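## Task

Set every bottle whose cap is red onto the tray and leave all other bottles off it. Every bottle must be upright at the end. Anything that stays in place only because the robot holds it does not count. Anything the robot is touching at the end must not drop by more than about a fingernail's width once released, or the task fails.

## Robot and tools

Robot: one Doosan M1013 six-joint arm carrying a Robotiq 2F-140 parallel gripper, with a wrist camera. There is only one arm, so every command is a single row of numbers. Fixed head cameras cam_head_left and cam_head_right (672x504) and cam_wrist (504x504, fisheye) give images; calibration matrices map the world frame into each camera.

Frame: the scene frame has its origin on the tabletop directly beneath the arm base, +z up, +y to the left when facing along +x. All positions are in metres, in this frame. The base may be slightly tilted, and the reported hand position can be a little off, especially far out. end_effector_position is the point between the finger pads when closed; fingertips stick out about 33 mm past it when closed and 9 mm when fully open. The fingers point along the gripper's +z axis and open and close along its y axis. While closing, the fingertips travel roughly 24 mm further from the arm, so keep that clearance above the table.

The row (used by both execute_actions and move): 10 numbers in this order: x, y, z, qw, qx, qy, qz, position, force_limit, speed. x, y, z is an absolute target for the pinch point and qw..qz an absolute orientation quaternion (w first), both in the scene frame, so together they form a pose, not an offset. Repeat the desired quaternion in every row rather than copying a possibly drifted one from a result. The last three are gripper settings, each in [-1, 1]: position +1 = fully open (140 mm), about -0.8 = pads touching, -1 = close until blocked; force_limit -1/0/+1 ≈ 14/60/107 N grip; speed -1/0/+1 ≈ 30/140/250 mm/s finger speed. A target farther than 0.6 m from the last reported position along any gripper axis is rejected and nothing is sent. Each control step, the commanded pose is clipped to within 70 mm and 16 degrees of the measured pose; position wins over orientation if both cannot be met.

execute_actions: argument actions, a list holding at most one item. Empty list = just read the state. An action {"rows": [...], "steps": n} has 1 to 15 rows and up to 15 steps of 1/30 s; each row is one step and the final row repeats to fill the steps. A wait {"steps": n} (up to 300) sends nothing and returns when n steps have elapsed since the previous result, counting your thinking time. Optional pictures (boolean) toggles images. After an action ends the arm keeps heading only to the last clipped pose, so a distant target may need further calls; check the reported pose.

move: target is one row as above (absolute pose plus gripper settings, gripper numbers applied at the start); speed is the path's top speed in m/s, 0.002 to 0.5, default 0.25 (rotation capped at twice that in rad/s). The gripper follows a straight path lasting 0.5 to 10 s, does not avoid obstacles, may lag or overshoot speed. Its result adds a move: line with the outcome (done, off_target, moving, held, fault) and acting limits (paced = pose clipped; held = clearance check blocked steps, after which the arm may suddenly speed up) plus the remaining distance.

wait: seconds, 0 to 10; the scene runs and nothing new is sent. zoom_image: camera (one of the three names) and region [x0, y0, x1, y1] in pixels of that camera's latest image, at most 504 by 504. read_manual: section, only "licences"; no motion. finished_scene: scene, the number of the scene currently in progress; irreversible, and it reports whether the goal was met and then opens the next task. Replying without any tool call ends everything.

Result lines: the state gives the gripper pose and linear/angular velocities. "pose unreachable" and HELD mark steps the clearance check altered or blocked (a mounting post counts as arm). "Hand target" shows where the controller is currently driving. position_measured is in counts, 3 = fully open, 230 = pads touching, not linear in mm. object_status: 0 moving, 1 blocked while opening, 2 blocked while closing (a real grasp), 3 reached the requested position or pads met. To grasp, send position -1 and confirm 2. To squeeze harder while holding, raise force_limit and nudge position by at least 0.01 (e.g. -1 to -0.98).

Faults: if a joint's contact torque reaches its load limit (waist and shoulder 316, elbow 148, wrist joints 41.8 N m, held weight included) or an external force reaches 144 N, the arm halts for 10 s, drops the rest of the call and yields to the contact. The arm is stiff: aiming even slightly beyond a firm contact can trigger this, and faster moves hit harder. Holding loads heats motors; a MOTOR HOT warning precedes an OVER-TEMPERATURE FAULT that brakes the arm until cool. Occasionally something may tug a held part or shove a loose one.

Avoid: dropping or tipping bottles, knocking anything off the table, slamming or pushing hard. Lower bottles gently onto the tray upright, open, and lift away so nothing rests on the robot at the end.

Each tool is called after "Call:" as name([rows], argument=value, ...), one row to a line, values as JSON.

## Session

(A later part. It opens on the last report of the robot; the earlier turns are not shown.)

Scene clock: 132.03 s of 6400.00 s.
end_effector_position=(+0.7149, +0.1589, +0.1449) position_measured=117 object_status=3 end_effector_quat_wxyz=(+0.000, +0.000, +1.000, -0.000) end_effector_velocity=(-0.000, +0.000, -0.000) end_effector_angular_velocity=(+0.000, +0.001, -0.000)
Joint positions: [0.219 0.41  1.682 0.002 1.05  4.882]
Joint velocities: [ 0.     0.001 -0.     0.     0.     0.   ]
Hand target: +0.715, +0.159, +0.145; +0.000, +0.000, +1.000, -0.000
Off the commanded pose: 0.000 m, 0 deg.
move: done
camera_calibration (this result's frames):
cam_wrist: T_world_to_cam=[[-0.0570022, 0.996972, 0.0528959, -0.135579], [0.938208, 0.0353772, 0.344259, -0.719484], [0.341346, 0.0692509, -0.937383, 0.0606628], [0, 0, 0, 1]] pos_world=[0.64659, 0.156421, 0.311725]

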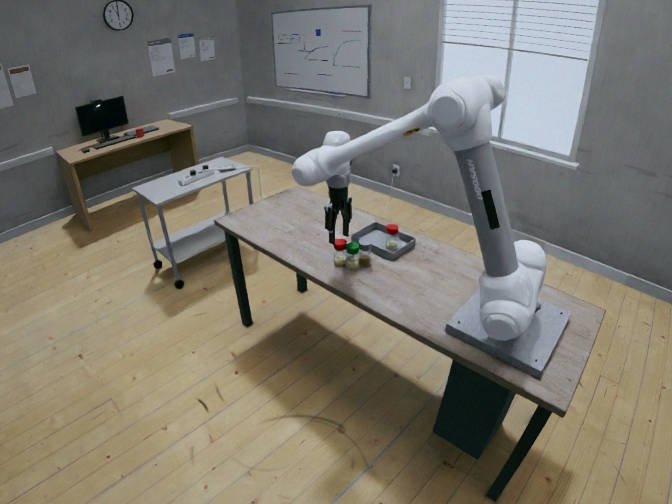

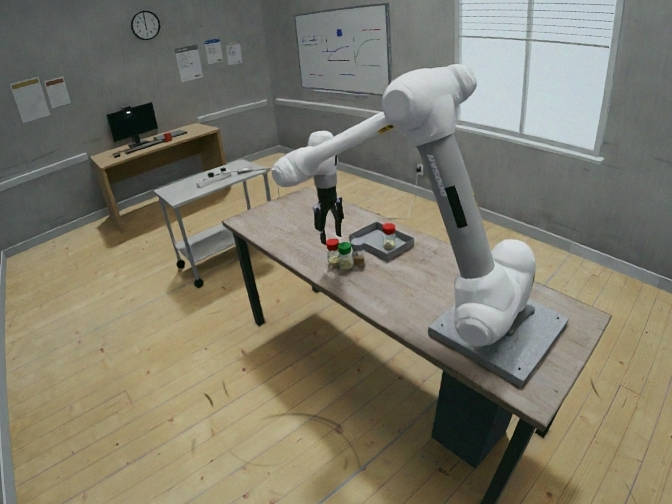

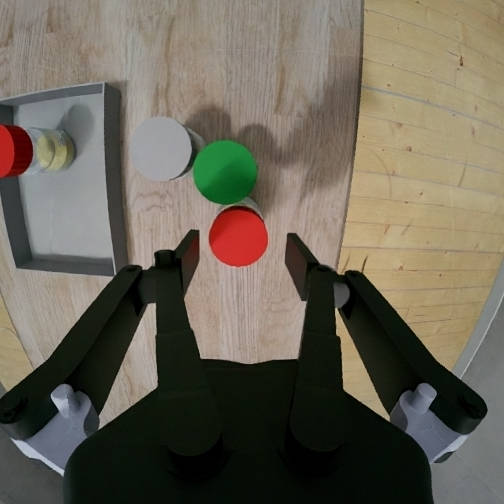

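Call:
move(target=[0.715, 0.1548, 0.085, 0, 0, 1, 0, 0.1, 0, 0], speed=0.06)

Call:
move(target=[0.715, 0.1548, 0.085, 0, 0, 1, 0, -1, 0, -0.6], speed=0.05)

Scene clock: 145.43 s of 6400.00 s.
end_effector_position=(+0.7149, +0.1548, +0.0850) position_measured=117 object_status=3 end_effector_quat_wxyz=(+0.000, +0.000, +1.000, +0.000) end_effector_velocity=(+0.002, +0.000, +0.000) end_effector_angular_velocity=(+0.001, -0.003, +0.000)
Joint positions: [0.214 0.462 1.73  0.002 0.951 4.876]
Joint velocities: [-0.     0.    -0.001  0.001 -0.002 -0.001]
Hand target: +0.715, +0.155, +0.085; -0.000, -0.000, +1.000, +0.000
Off the commanded pose: 0.000 m, 0 deg.
After step 90, 9.10 s passed at rest.
move: done
camera_calibration (this result's frames):
cam_wrist: T_world_to_cam=[[-0.0570411, 0.996959, 0.0530957, -0.128328], [0.938201, 0.0353437, 0.344281, -0.698724], [0.341358, 0.0694526, -0.937364, 0.00481446], [0, 0, 0, 1]] pos_world=[0.64658, 0.152299, 0.251884]

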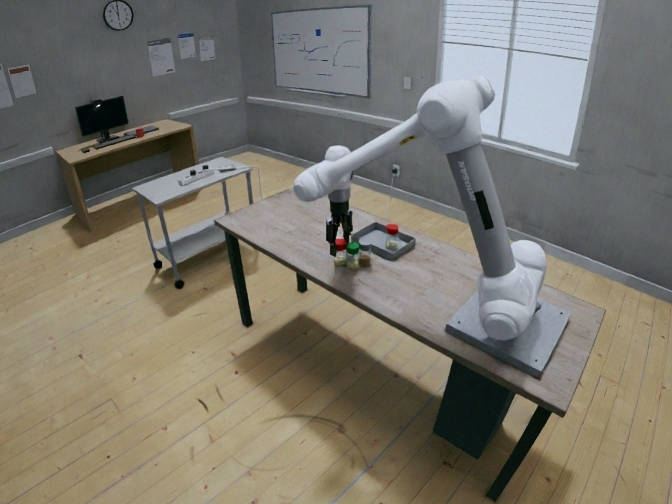

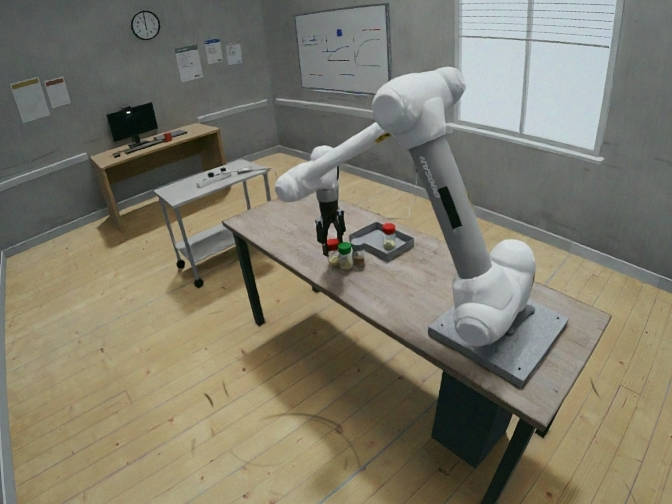

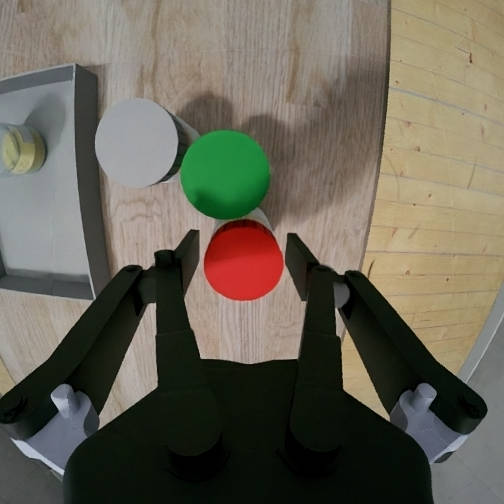

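Scene clock: 146.13 s of 6400.00 s.
end_effector_position=(+0.7150, +0.1548, +0.0850) position_measured=151 object_status=2 end_effector_quat_wxyz=(+0.000, +0.000, +1.000, +0.000) end_effector_velocity=(+0.001, +0.001, +0.000) end_effector_angular_velocity=(+0.001, -0.001, +0.001)
Joint positions: [0.214 0.462 1.73  0.002 0.951 4.876]
Joint velocities: [ 0.001  0.001 -0.001  0.001 -0.001 -0.001]
Hand target: +0.715, +0.155, +0.085; +0.000, -0.000, +1.000, +0.000
Off the commanded pose: 0.000 m, 0 deg.
move: done
camera_calibration (this result's frames):
cam_wrist: T_world_to_cam=[[-0.0570378, 0.996959, 0.053103, -0.128335], [0.938179, 0.0353335, 0.344343, -0.698793], [0.34142, 0.0694607, -0.937341, 0.0047388], [0, 0, 0, 1]] pos_world=[0.646655, 0.152306, 0.251881]

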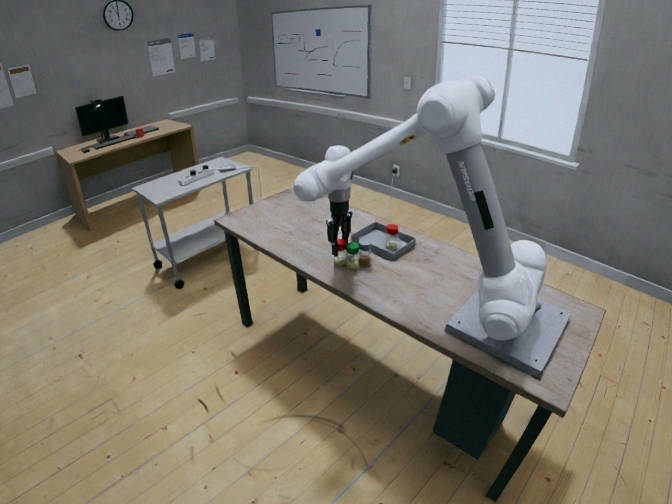

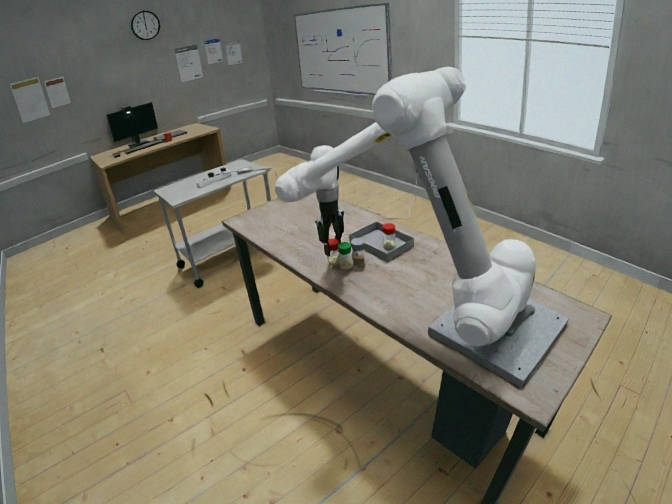

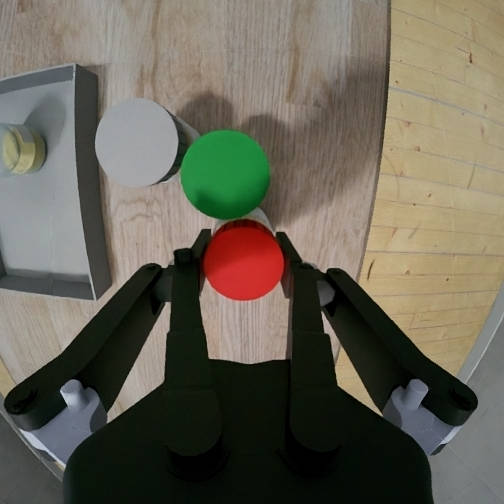

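Call:
move(target=[0.735, 0.1548, 0.15, 0, 0, 1, 0, -1, 0, -0.6], speed=0.1)

Call:
move(target=[0.726, -0.095, 0.15, 0, 0, 1, 0, -1, 0, -0.6], speed=0.15)

Call:
move(target=[0.726, -0.095, 0.096, 0, 0, 1, 0, -1, 0, -0.6], speed=0.07)

Call:
zoom_image(camera="cam_wrist", region=[180, 170, 320, 310])

Scene clock: 158.90 s of 6400.00 s.
end_effector_position=(+0.7351, +0.1548, +0.1499) position_measured=151 object_status=2 end_effector_quat_wxyz=(-0.000, -0.000, +1.000, -0.000) end_effector_velocity=(+0.000, -0.000, +0.001) end_effector_angular_velocity=(-0.000, -0.001, -0.001)
Joint positions: [0.209 0.433 1.638 0.002 1.072 4.872]
Joint velocities: [-0.    -0.    -0.001 -0.001  0.001  0.001]
Hand target: +0.735, +0.155, +0.150; +0.000, +0.000, +1.000, +0.000
Off the commanded pose: 0.000 m, 0 deg.
After step 90, 8.77 s passed at rest.
move: done
camera_calibration (this result's frames):
cam_wrist: T_world_to_cam=[[-0.0570427, 0.99696, 0.0530773, -0.130643], [0.938219, 0.0353552, 0.34423, -0.739967], [0.341307, 0.069434, -0.937384, 0.0588206], [0, 0, 0, 1]] pos_world=[0.666723, 0.152324, 0.316791]

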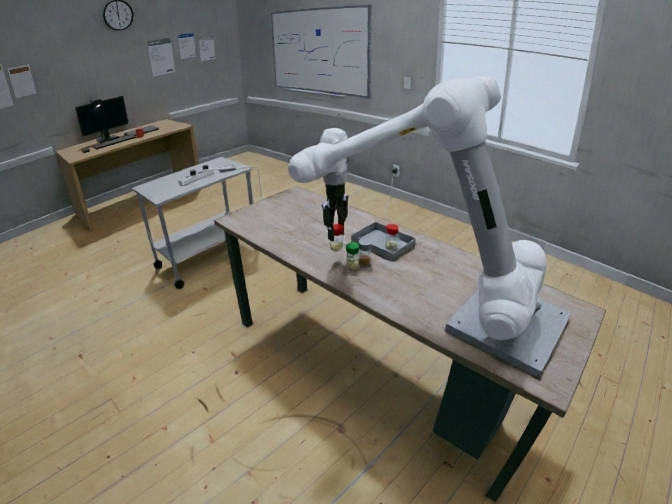

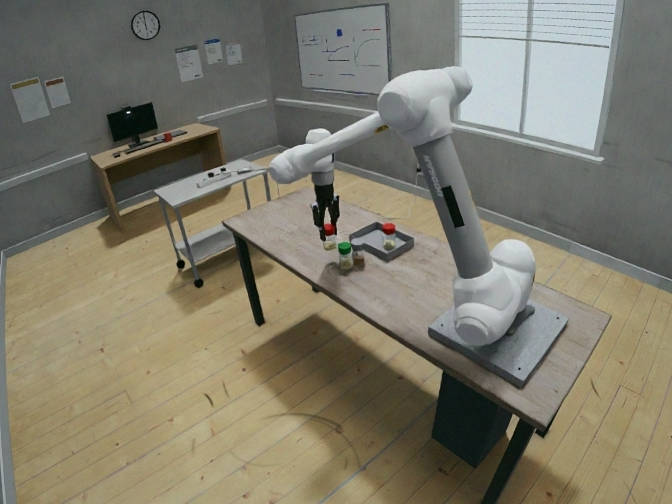

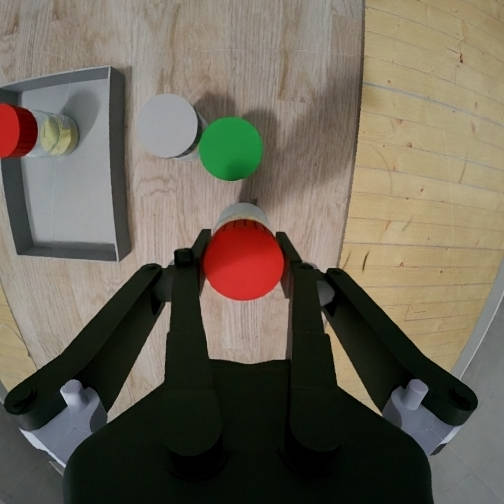

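Scene clock: 160.93 s of 6400.00 s.
end_effector_position=(+0.7260, -0.0951, +0.1500) position_measured=151 object_status=2 end_effector_quat_wxyz=(-0.000, -0.000, +1.000, +0.000) end_effector_velocity=(+0.000, -0.000, +0.000) end_effector_angular_velocity=(+0.001, -0.000, -0.000)
Joint positions: [-0.13   0.407  1.678  0.002  1.058  4.533]
Joint velocities: [-0.001  0.    -0.     0.001 -0.    -0.001]
Hand target: +0.726, -0.095, +0.150; -0.000, -0.000, +1.000, +0.000
Off the commanded pose: 0.000 m, 0 deg.
move: done
camera_calibration (this result's frames):
cam_wrist: T_world_to_cam=[[-0.0570841, 0.996948, 0.0532483, 0.11795], [0.938208, 0.035333, 0.344265, -0.722706], [0.341333, 0.06961, -0.937361, 0.0793326], [0, 0, 0, 1]] pos_world=[0.657702, -0.0975769, 0.316885]

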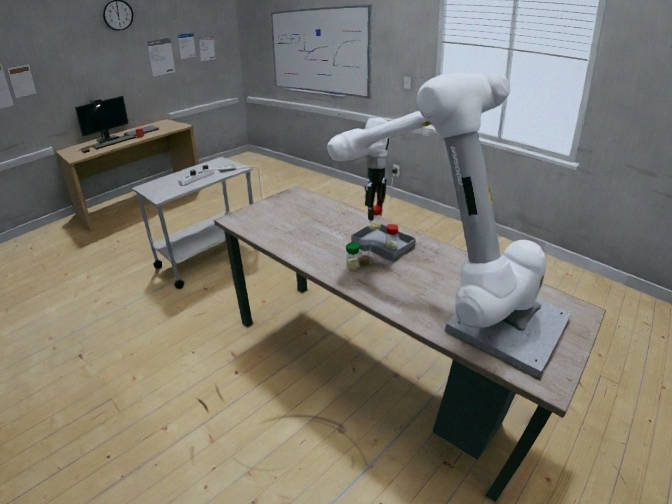

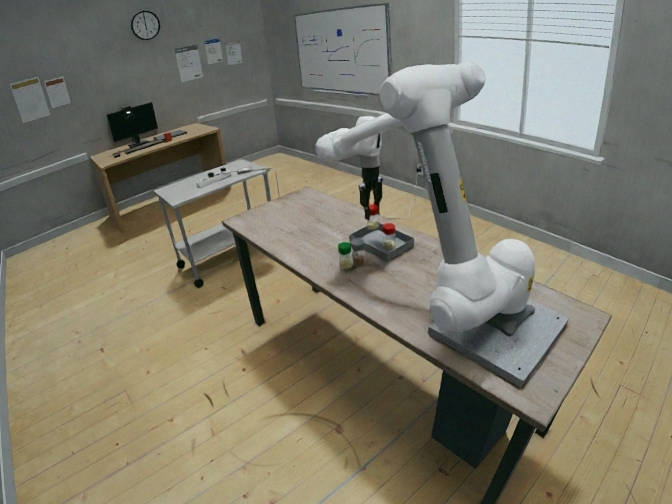

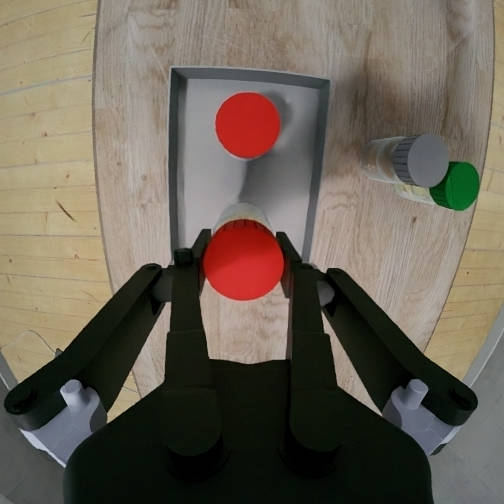

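Scene clock: 162.00 s of 6400.00 s.
end_effector_position=(+0.7259, -0.0950, +0.0960) position_measured=151 object_status=2 end_effector_quat_wxyz=(+0.000, -0.000, +1.000, -0.000) end_effector_velocity=(-0.001, +0.000, -0.001) end_effector_angular_velocity=(-0.000, +0.001, +0.002)
Joint positions: [-0.129  0.453  1.721  0.002  0.969  4.533]
Joint velocities: [ 0.     0.     0.002 -0.001 -0.001 -0.001]
Hand target: +0.726, -0.095, +0.096; -0.000, -0.000, +1.000, +0.000
Off the commanded pose: 0.000 m, 0 deg.
move: done
camera_calibration (this result's frames):
cam_wrist: T_world_to_cam=[[-0.0570508, 0.99696, 0.0530588, 0.120758], [0.9382, 0.0353654, 0.344281, -0.704008], [0.341358, 0.0694213, -0.937366, 0.028718], [0, 0, 0, 1]] pos_world=[0.657587, -0.0974869, 0.262889]

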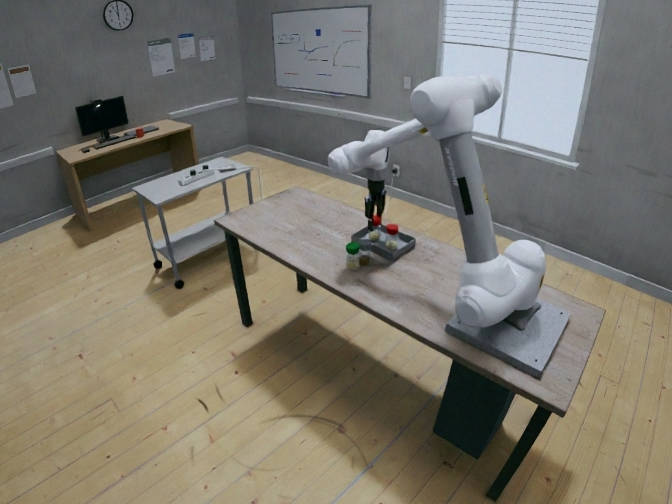

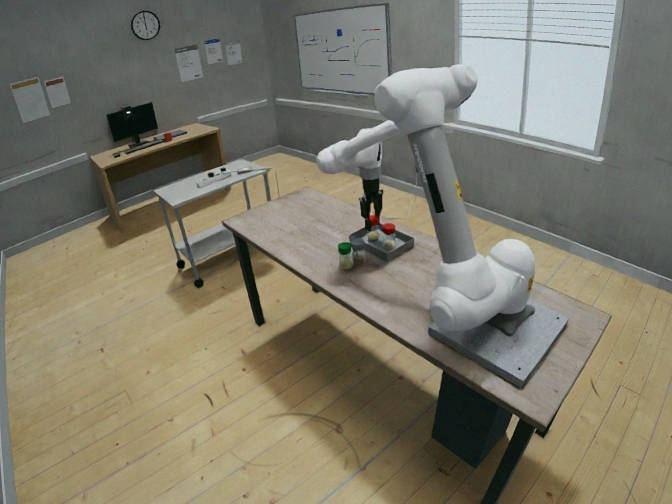

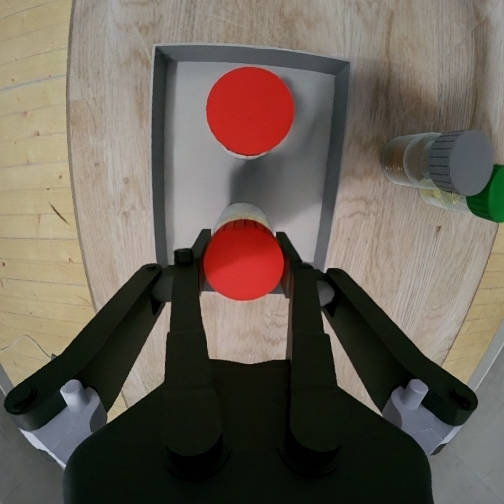

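Region (180, 170, 320, 310) of cam_wrist's 504x504 image, scaled by 3.600, with more detail than that image has.

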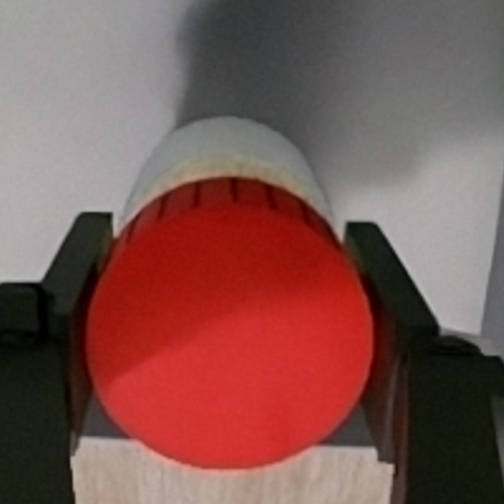

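Call:
execute_actions(actions=[])

Scene clock: 175.27 s of 6400.00 s.
end_effector_position=(+0.7259, -0.0950, +0.0960) position_measured=151 object_status=2 end_effector_quat_wxyz=(-0.000, -0.000, +1.000, +0.000) end_effector_velocity=(-0.001, +0.000, -0.000) end_effector_angular_velocity=(-0.000, +0.001, +0.001)
Joint positions: [-0.129  0.453  1.721  0.002  0.969  4.533]
Joint velocities: [ 0.     0.     0.001 -0.001  0.    -0.001]
Hand target: +0.726, -0.095, +0.096; -0.000, -0.000, +1.000, +0.000
Off the commanded pose: 0.000 m, 0 deg.
Steps of this call (steps 1 to 90: nothing new was sent; then 10.27 s passed at rest). Readings (end_effector_position | what the end effector reports):
1: (+0.7259, -0.0950, +0.0960) | position_measured=151 object_status=2
2: (+0.7259, -0.0950, +0.0960) | position_measured=151 object_status=2
4: (+0.7259, -0.0950, +0.0960) | position_measured=151 object_status=2
8: (+0.7259, -0.0950, +0.0960) | position_measured=151 object_status=2
90: the state above
camera_calibration (this result's frames):
cam_wrist: T_world_to_cam=[[-0.0570412, 0.996959, 0.0530856, 0.120737], [0.938209, 0.0353488, 0.344259, -0.703994], [0.341336, 0.0694423, -0.937373, 0.0287032], [0, 0, 0, 1]] pos_world=[0.657583, -0.0974778, 0.262853]

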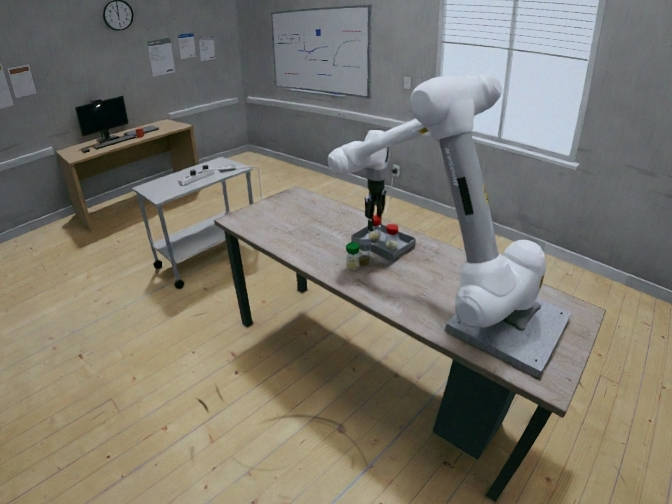

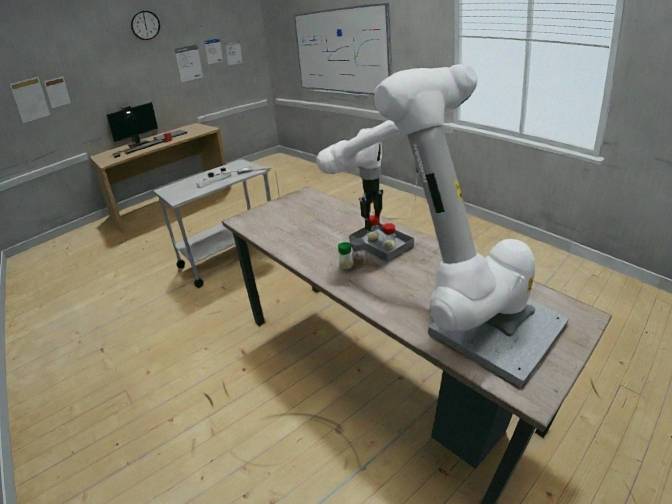

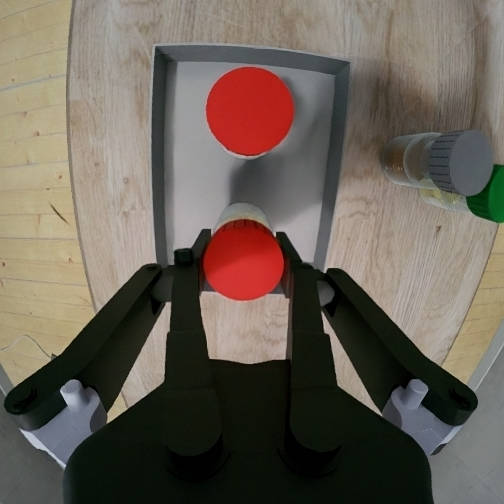

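Call:
move(target=[0.726,-0.095,0.0887,0,0,1,0,-0.98,-0.7,-0.6], speed=0.008)

Scene clock: 180.63 s of 6400.00 s.
end_effector_position=(+0.7260, -0.0950, +0.0887) position_measured=151 object_status=2 end_effector_quat_wxyz=(+0.000, +0.000, +1.000, -0.000) end_effector_velocity=(+0.001, -0.001, +0.001) end_effector_angular_velocity=(-0.001, -0.002, +0.000)
Joint positions: [-0.129  0.46   1.725  0.002  0.958  4.533]
Joint velocities: [-0.001  0.    -0.002 -0.    -0.    -0.001]
Hand target: +0.726, -0.095, +0.089; -0.000, -0.000, +1.000, +0.000
Off the commanded pose: 0.000 m, 0 deg.
After step 90, 1.23 s passed at rest.
move: done
camera_calibration (this result's frames):
cam_wrist: T_world_to_cam=[[-0.0570293, 0.99696, 0.0530845, 0.12113], [0.938208, 0.0353377, 0.344264, -0.701546], [0.341342, 0.0694375, -0.937371, 0.0218489], [0, 0, 0, 1]] pos_world=[0.657645, -0.0974883, 0.255567]

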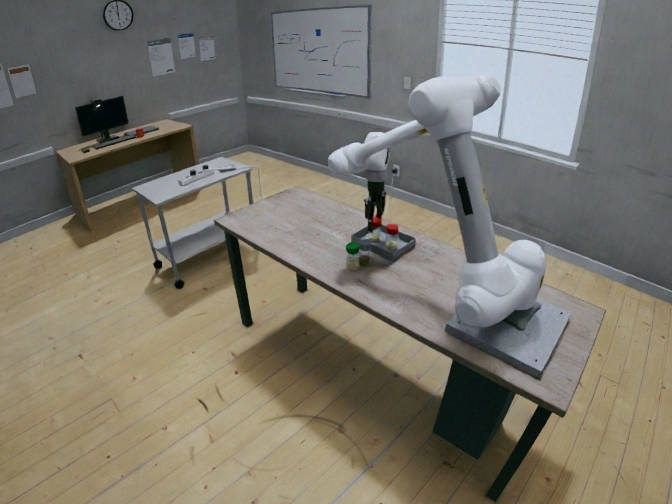

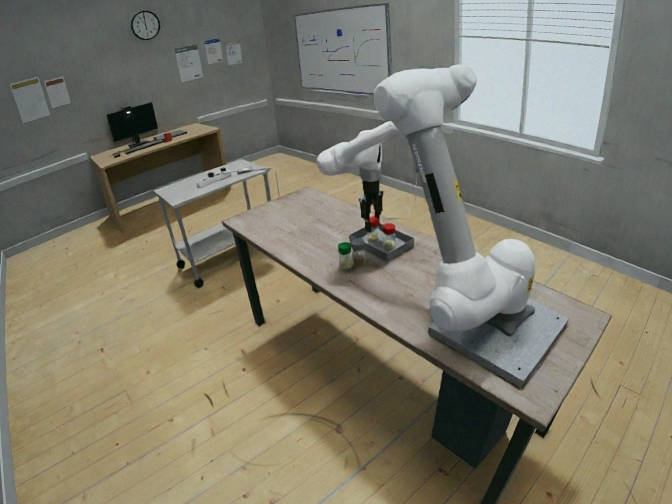

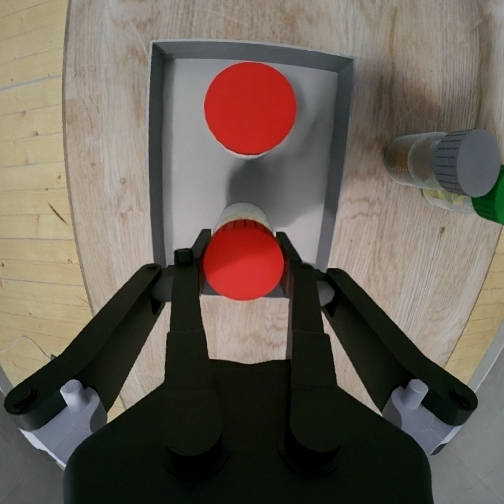

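Call:
move(target=[0.726,-0.095,0.0887,0,0,1,0,0.1,-0.7,-0.6], speed=0.01)

Scene clock: 184.63 s of 6400.00 s.
end_effector_position=(+0.7260, -0.0950, +0.0887) position_measured=117 object_status=3 end_effector_quat_wxyz=(-0.000, -0.000, +1.000, +0.000) end_effector_velocity=(-0.001, +0.000, -0.001) end_effector_angular_velocity=(-0.000, +0.003, +0.001)
Joint positions: [-0.129  0.46   1.725  0.002  0.958  4.533]
Joint velocities: [ 0.     0.     0.    -0.001  0.002 -0.   ]
Hand target: +0.726, -0.095, +0.089; +0.000, +0.000, +1.000, -0.000
Off the commanded pose: 0.000 m, 0 deg.
After step 90, 0.30 s passed at rest.
move: done
camera_calibration (this result's frames):
cam_wrist: T_world_to_cam=[[-0.0570401, 0.996959, 0.0530882, 0.121138], [0.938213, 0.0353477, 0.344249, -0.701537], [0.341326, 0.069444, -0.937376, 0.0218427], [0, 0, 0, 1]] pos_world=[0.657645, -0.0974887, 0.255547]

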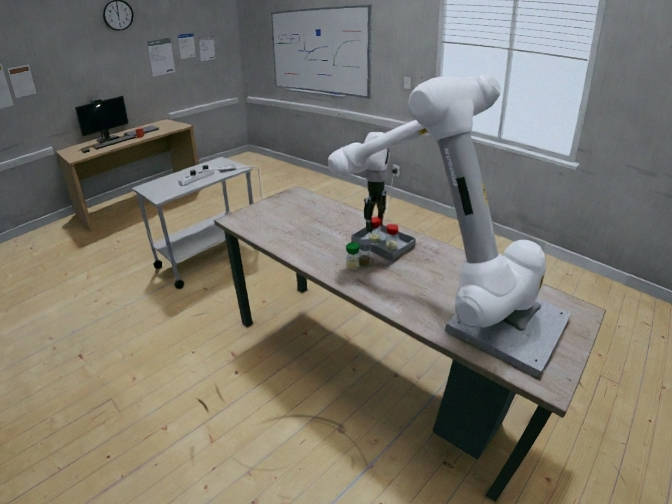

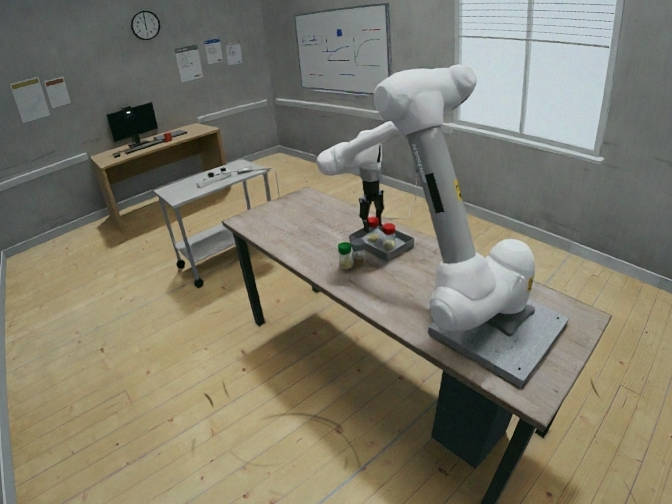

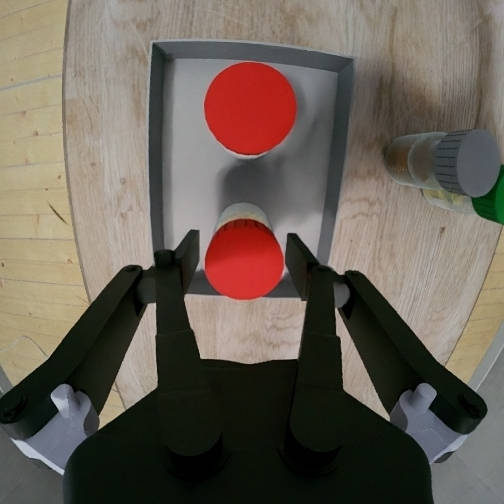

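Call:
move(target=[0.726,-0.095,0.20,0,0,1,0,0.1,0,0], speed=0.1)

Scene clock: 189.40 s of 6400.00 s.
end_effector_position=(+0.7261, -0.0950, +0.2000) position_measured=117 object_status=3 end_effector_quat_wxyz=(-0.000, -0.000, +1.000, +0.000) end_effector_velocity=(-0.000, -0.000, +0.000) end_effector_angular_velocity=(-0.000, +0.001, -0.000)
Joint positions: [-0.13   0.37   1.632  0.002  1.141  4.533]
Joint velocities: [-0.001 -0.     0.    -0.     0.001 -0.   ]
Hand target: +0.726, -0.095, +0.200; +0.000, +0.000, +1.000, -0.000
Off the commanded pose: 0.000 m, 0 deg.
After step 90, 0.33 s passed at rest.
move: done
camera_calibration (this result's frames):
cam_wrist: T_world_to_cam=[[-0.0570392, 0.996959, 0.0530888, 0.115266], [0.938221, 0.0353483, 0.344226, -0.739978], [0.341303, 0.0694434, -0.937385, 0.126113], [0, 0, 0, 1]] pos_world=[0.657795, -0.0975168, 0.366817]

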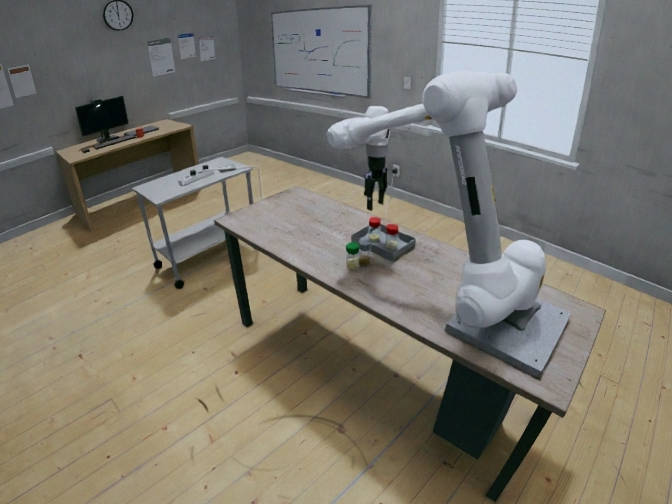

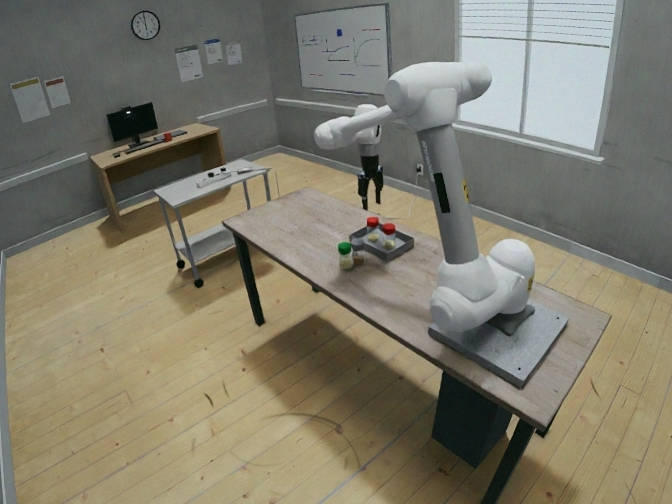

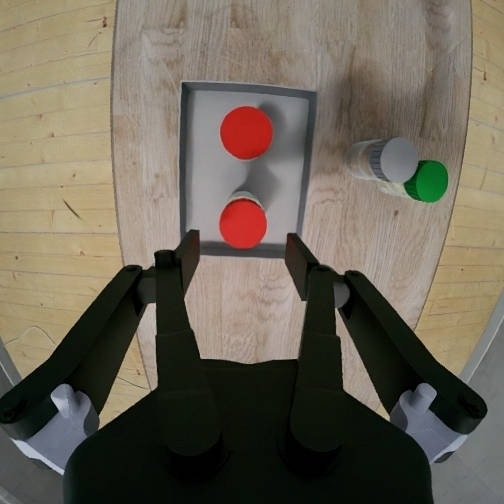

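Call:
zoom_image(camera="cam_head_left", region=[325, 190, 435, 280])

Region (325, 190, 435, 280) of cam_head_left's 672x504 image, scaled by 4.582, with more detail than that image has; it fills the top 412 rows of this view, and the rest is white.

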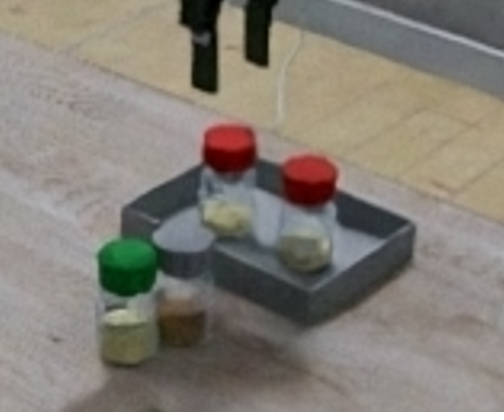

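Both red bottles are standing on the tray, and the green and grey ones are standing on the table.

Call:
finished_scene(scene=2)

The scene is finished: the task was done.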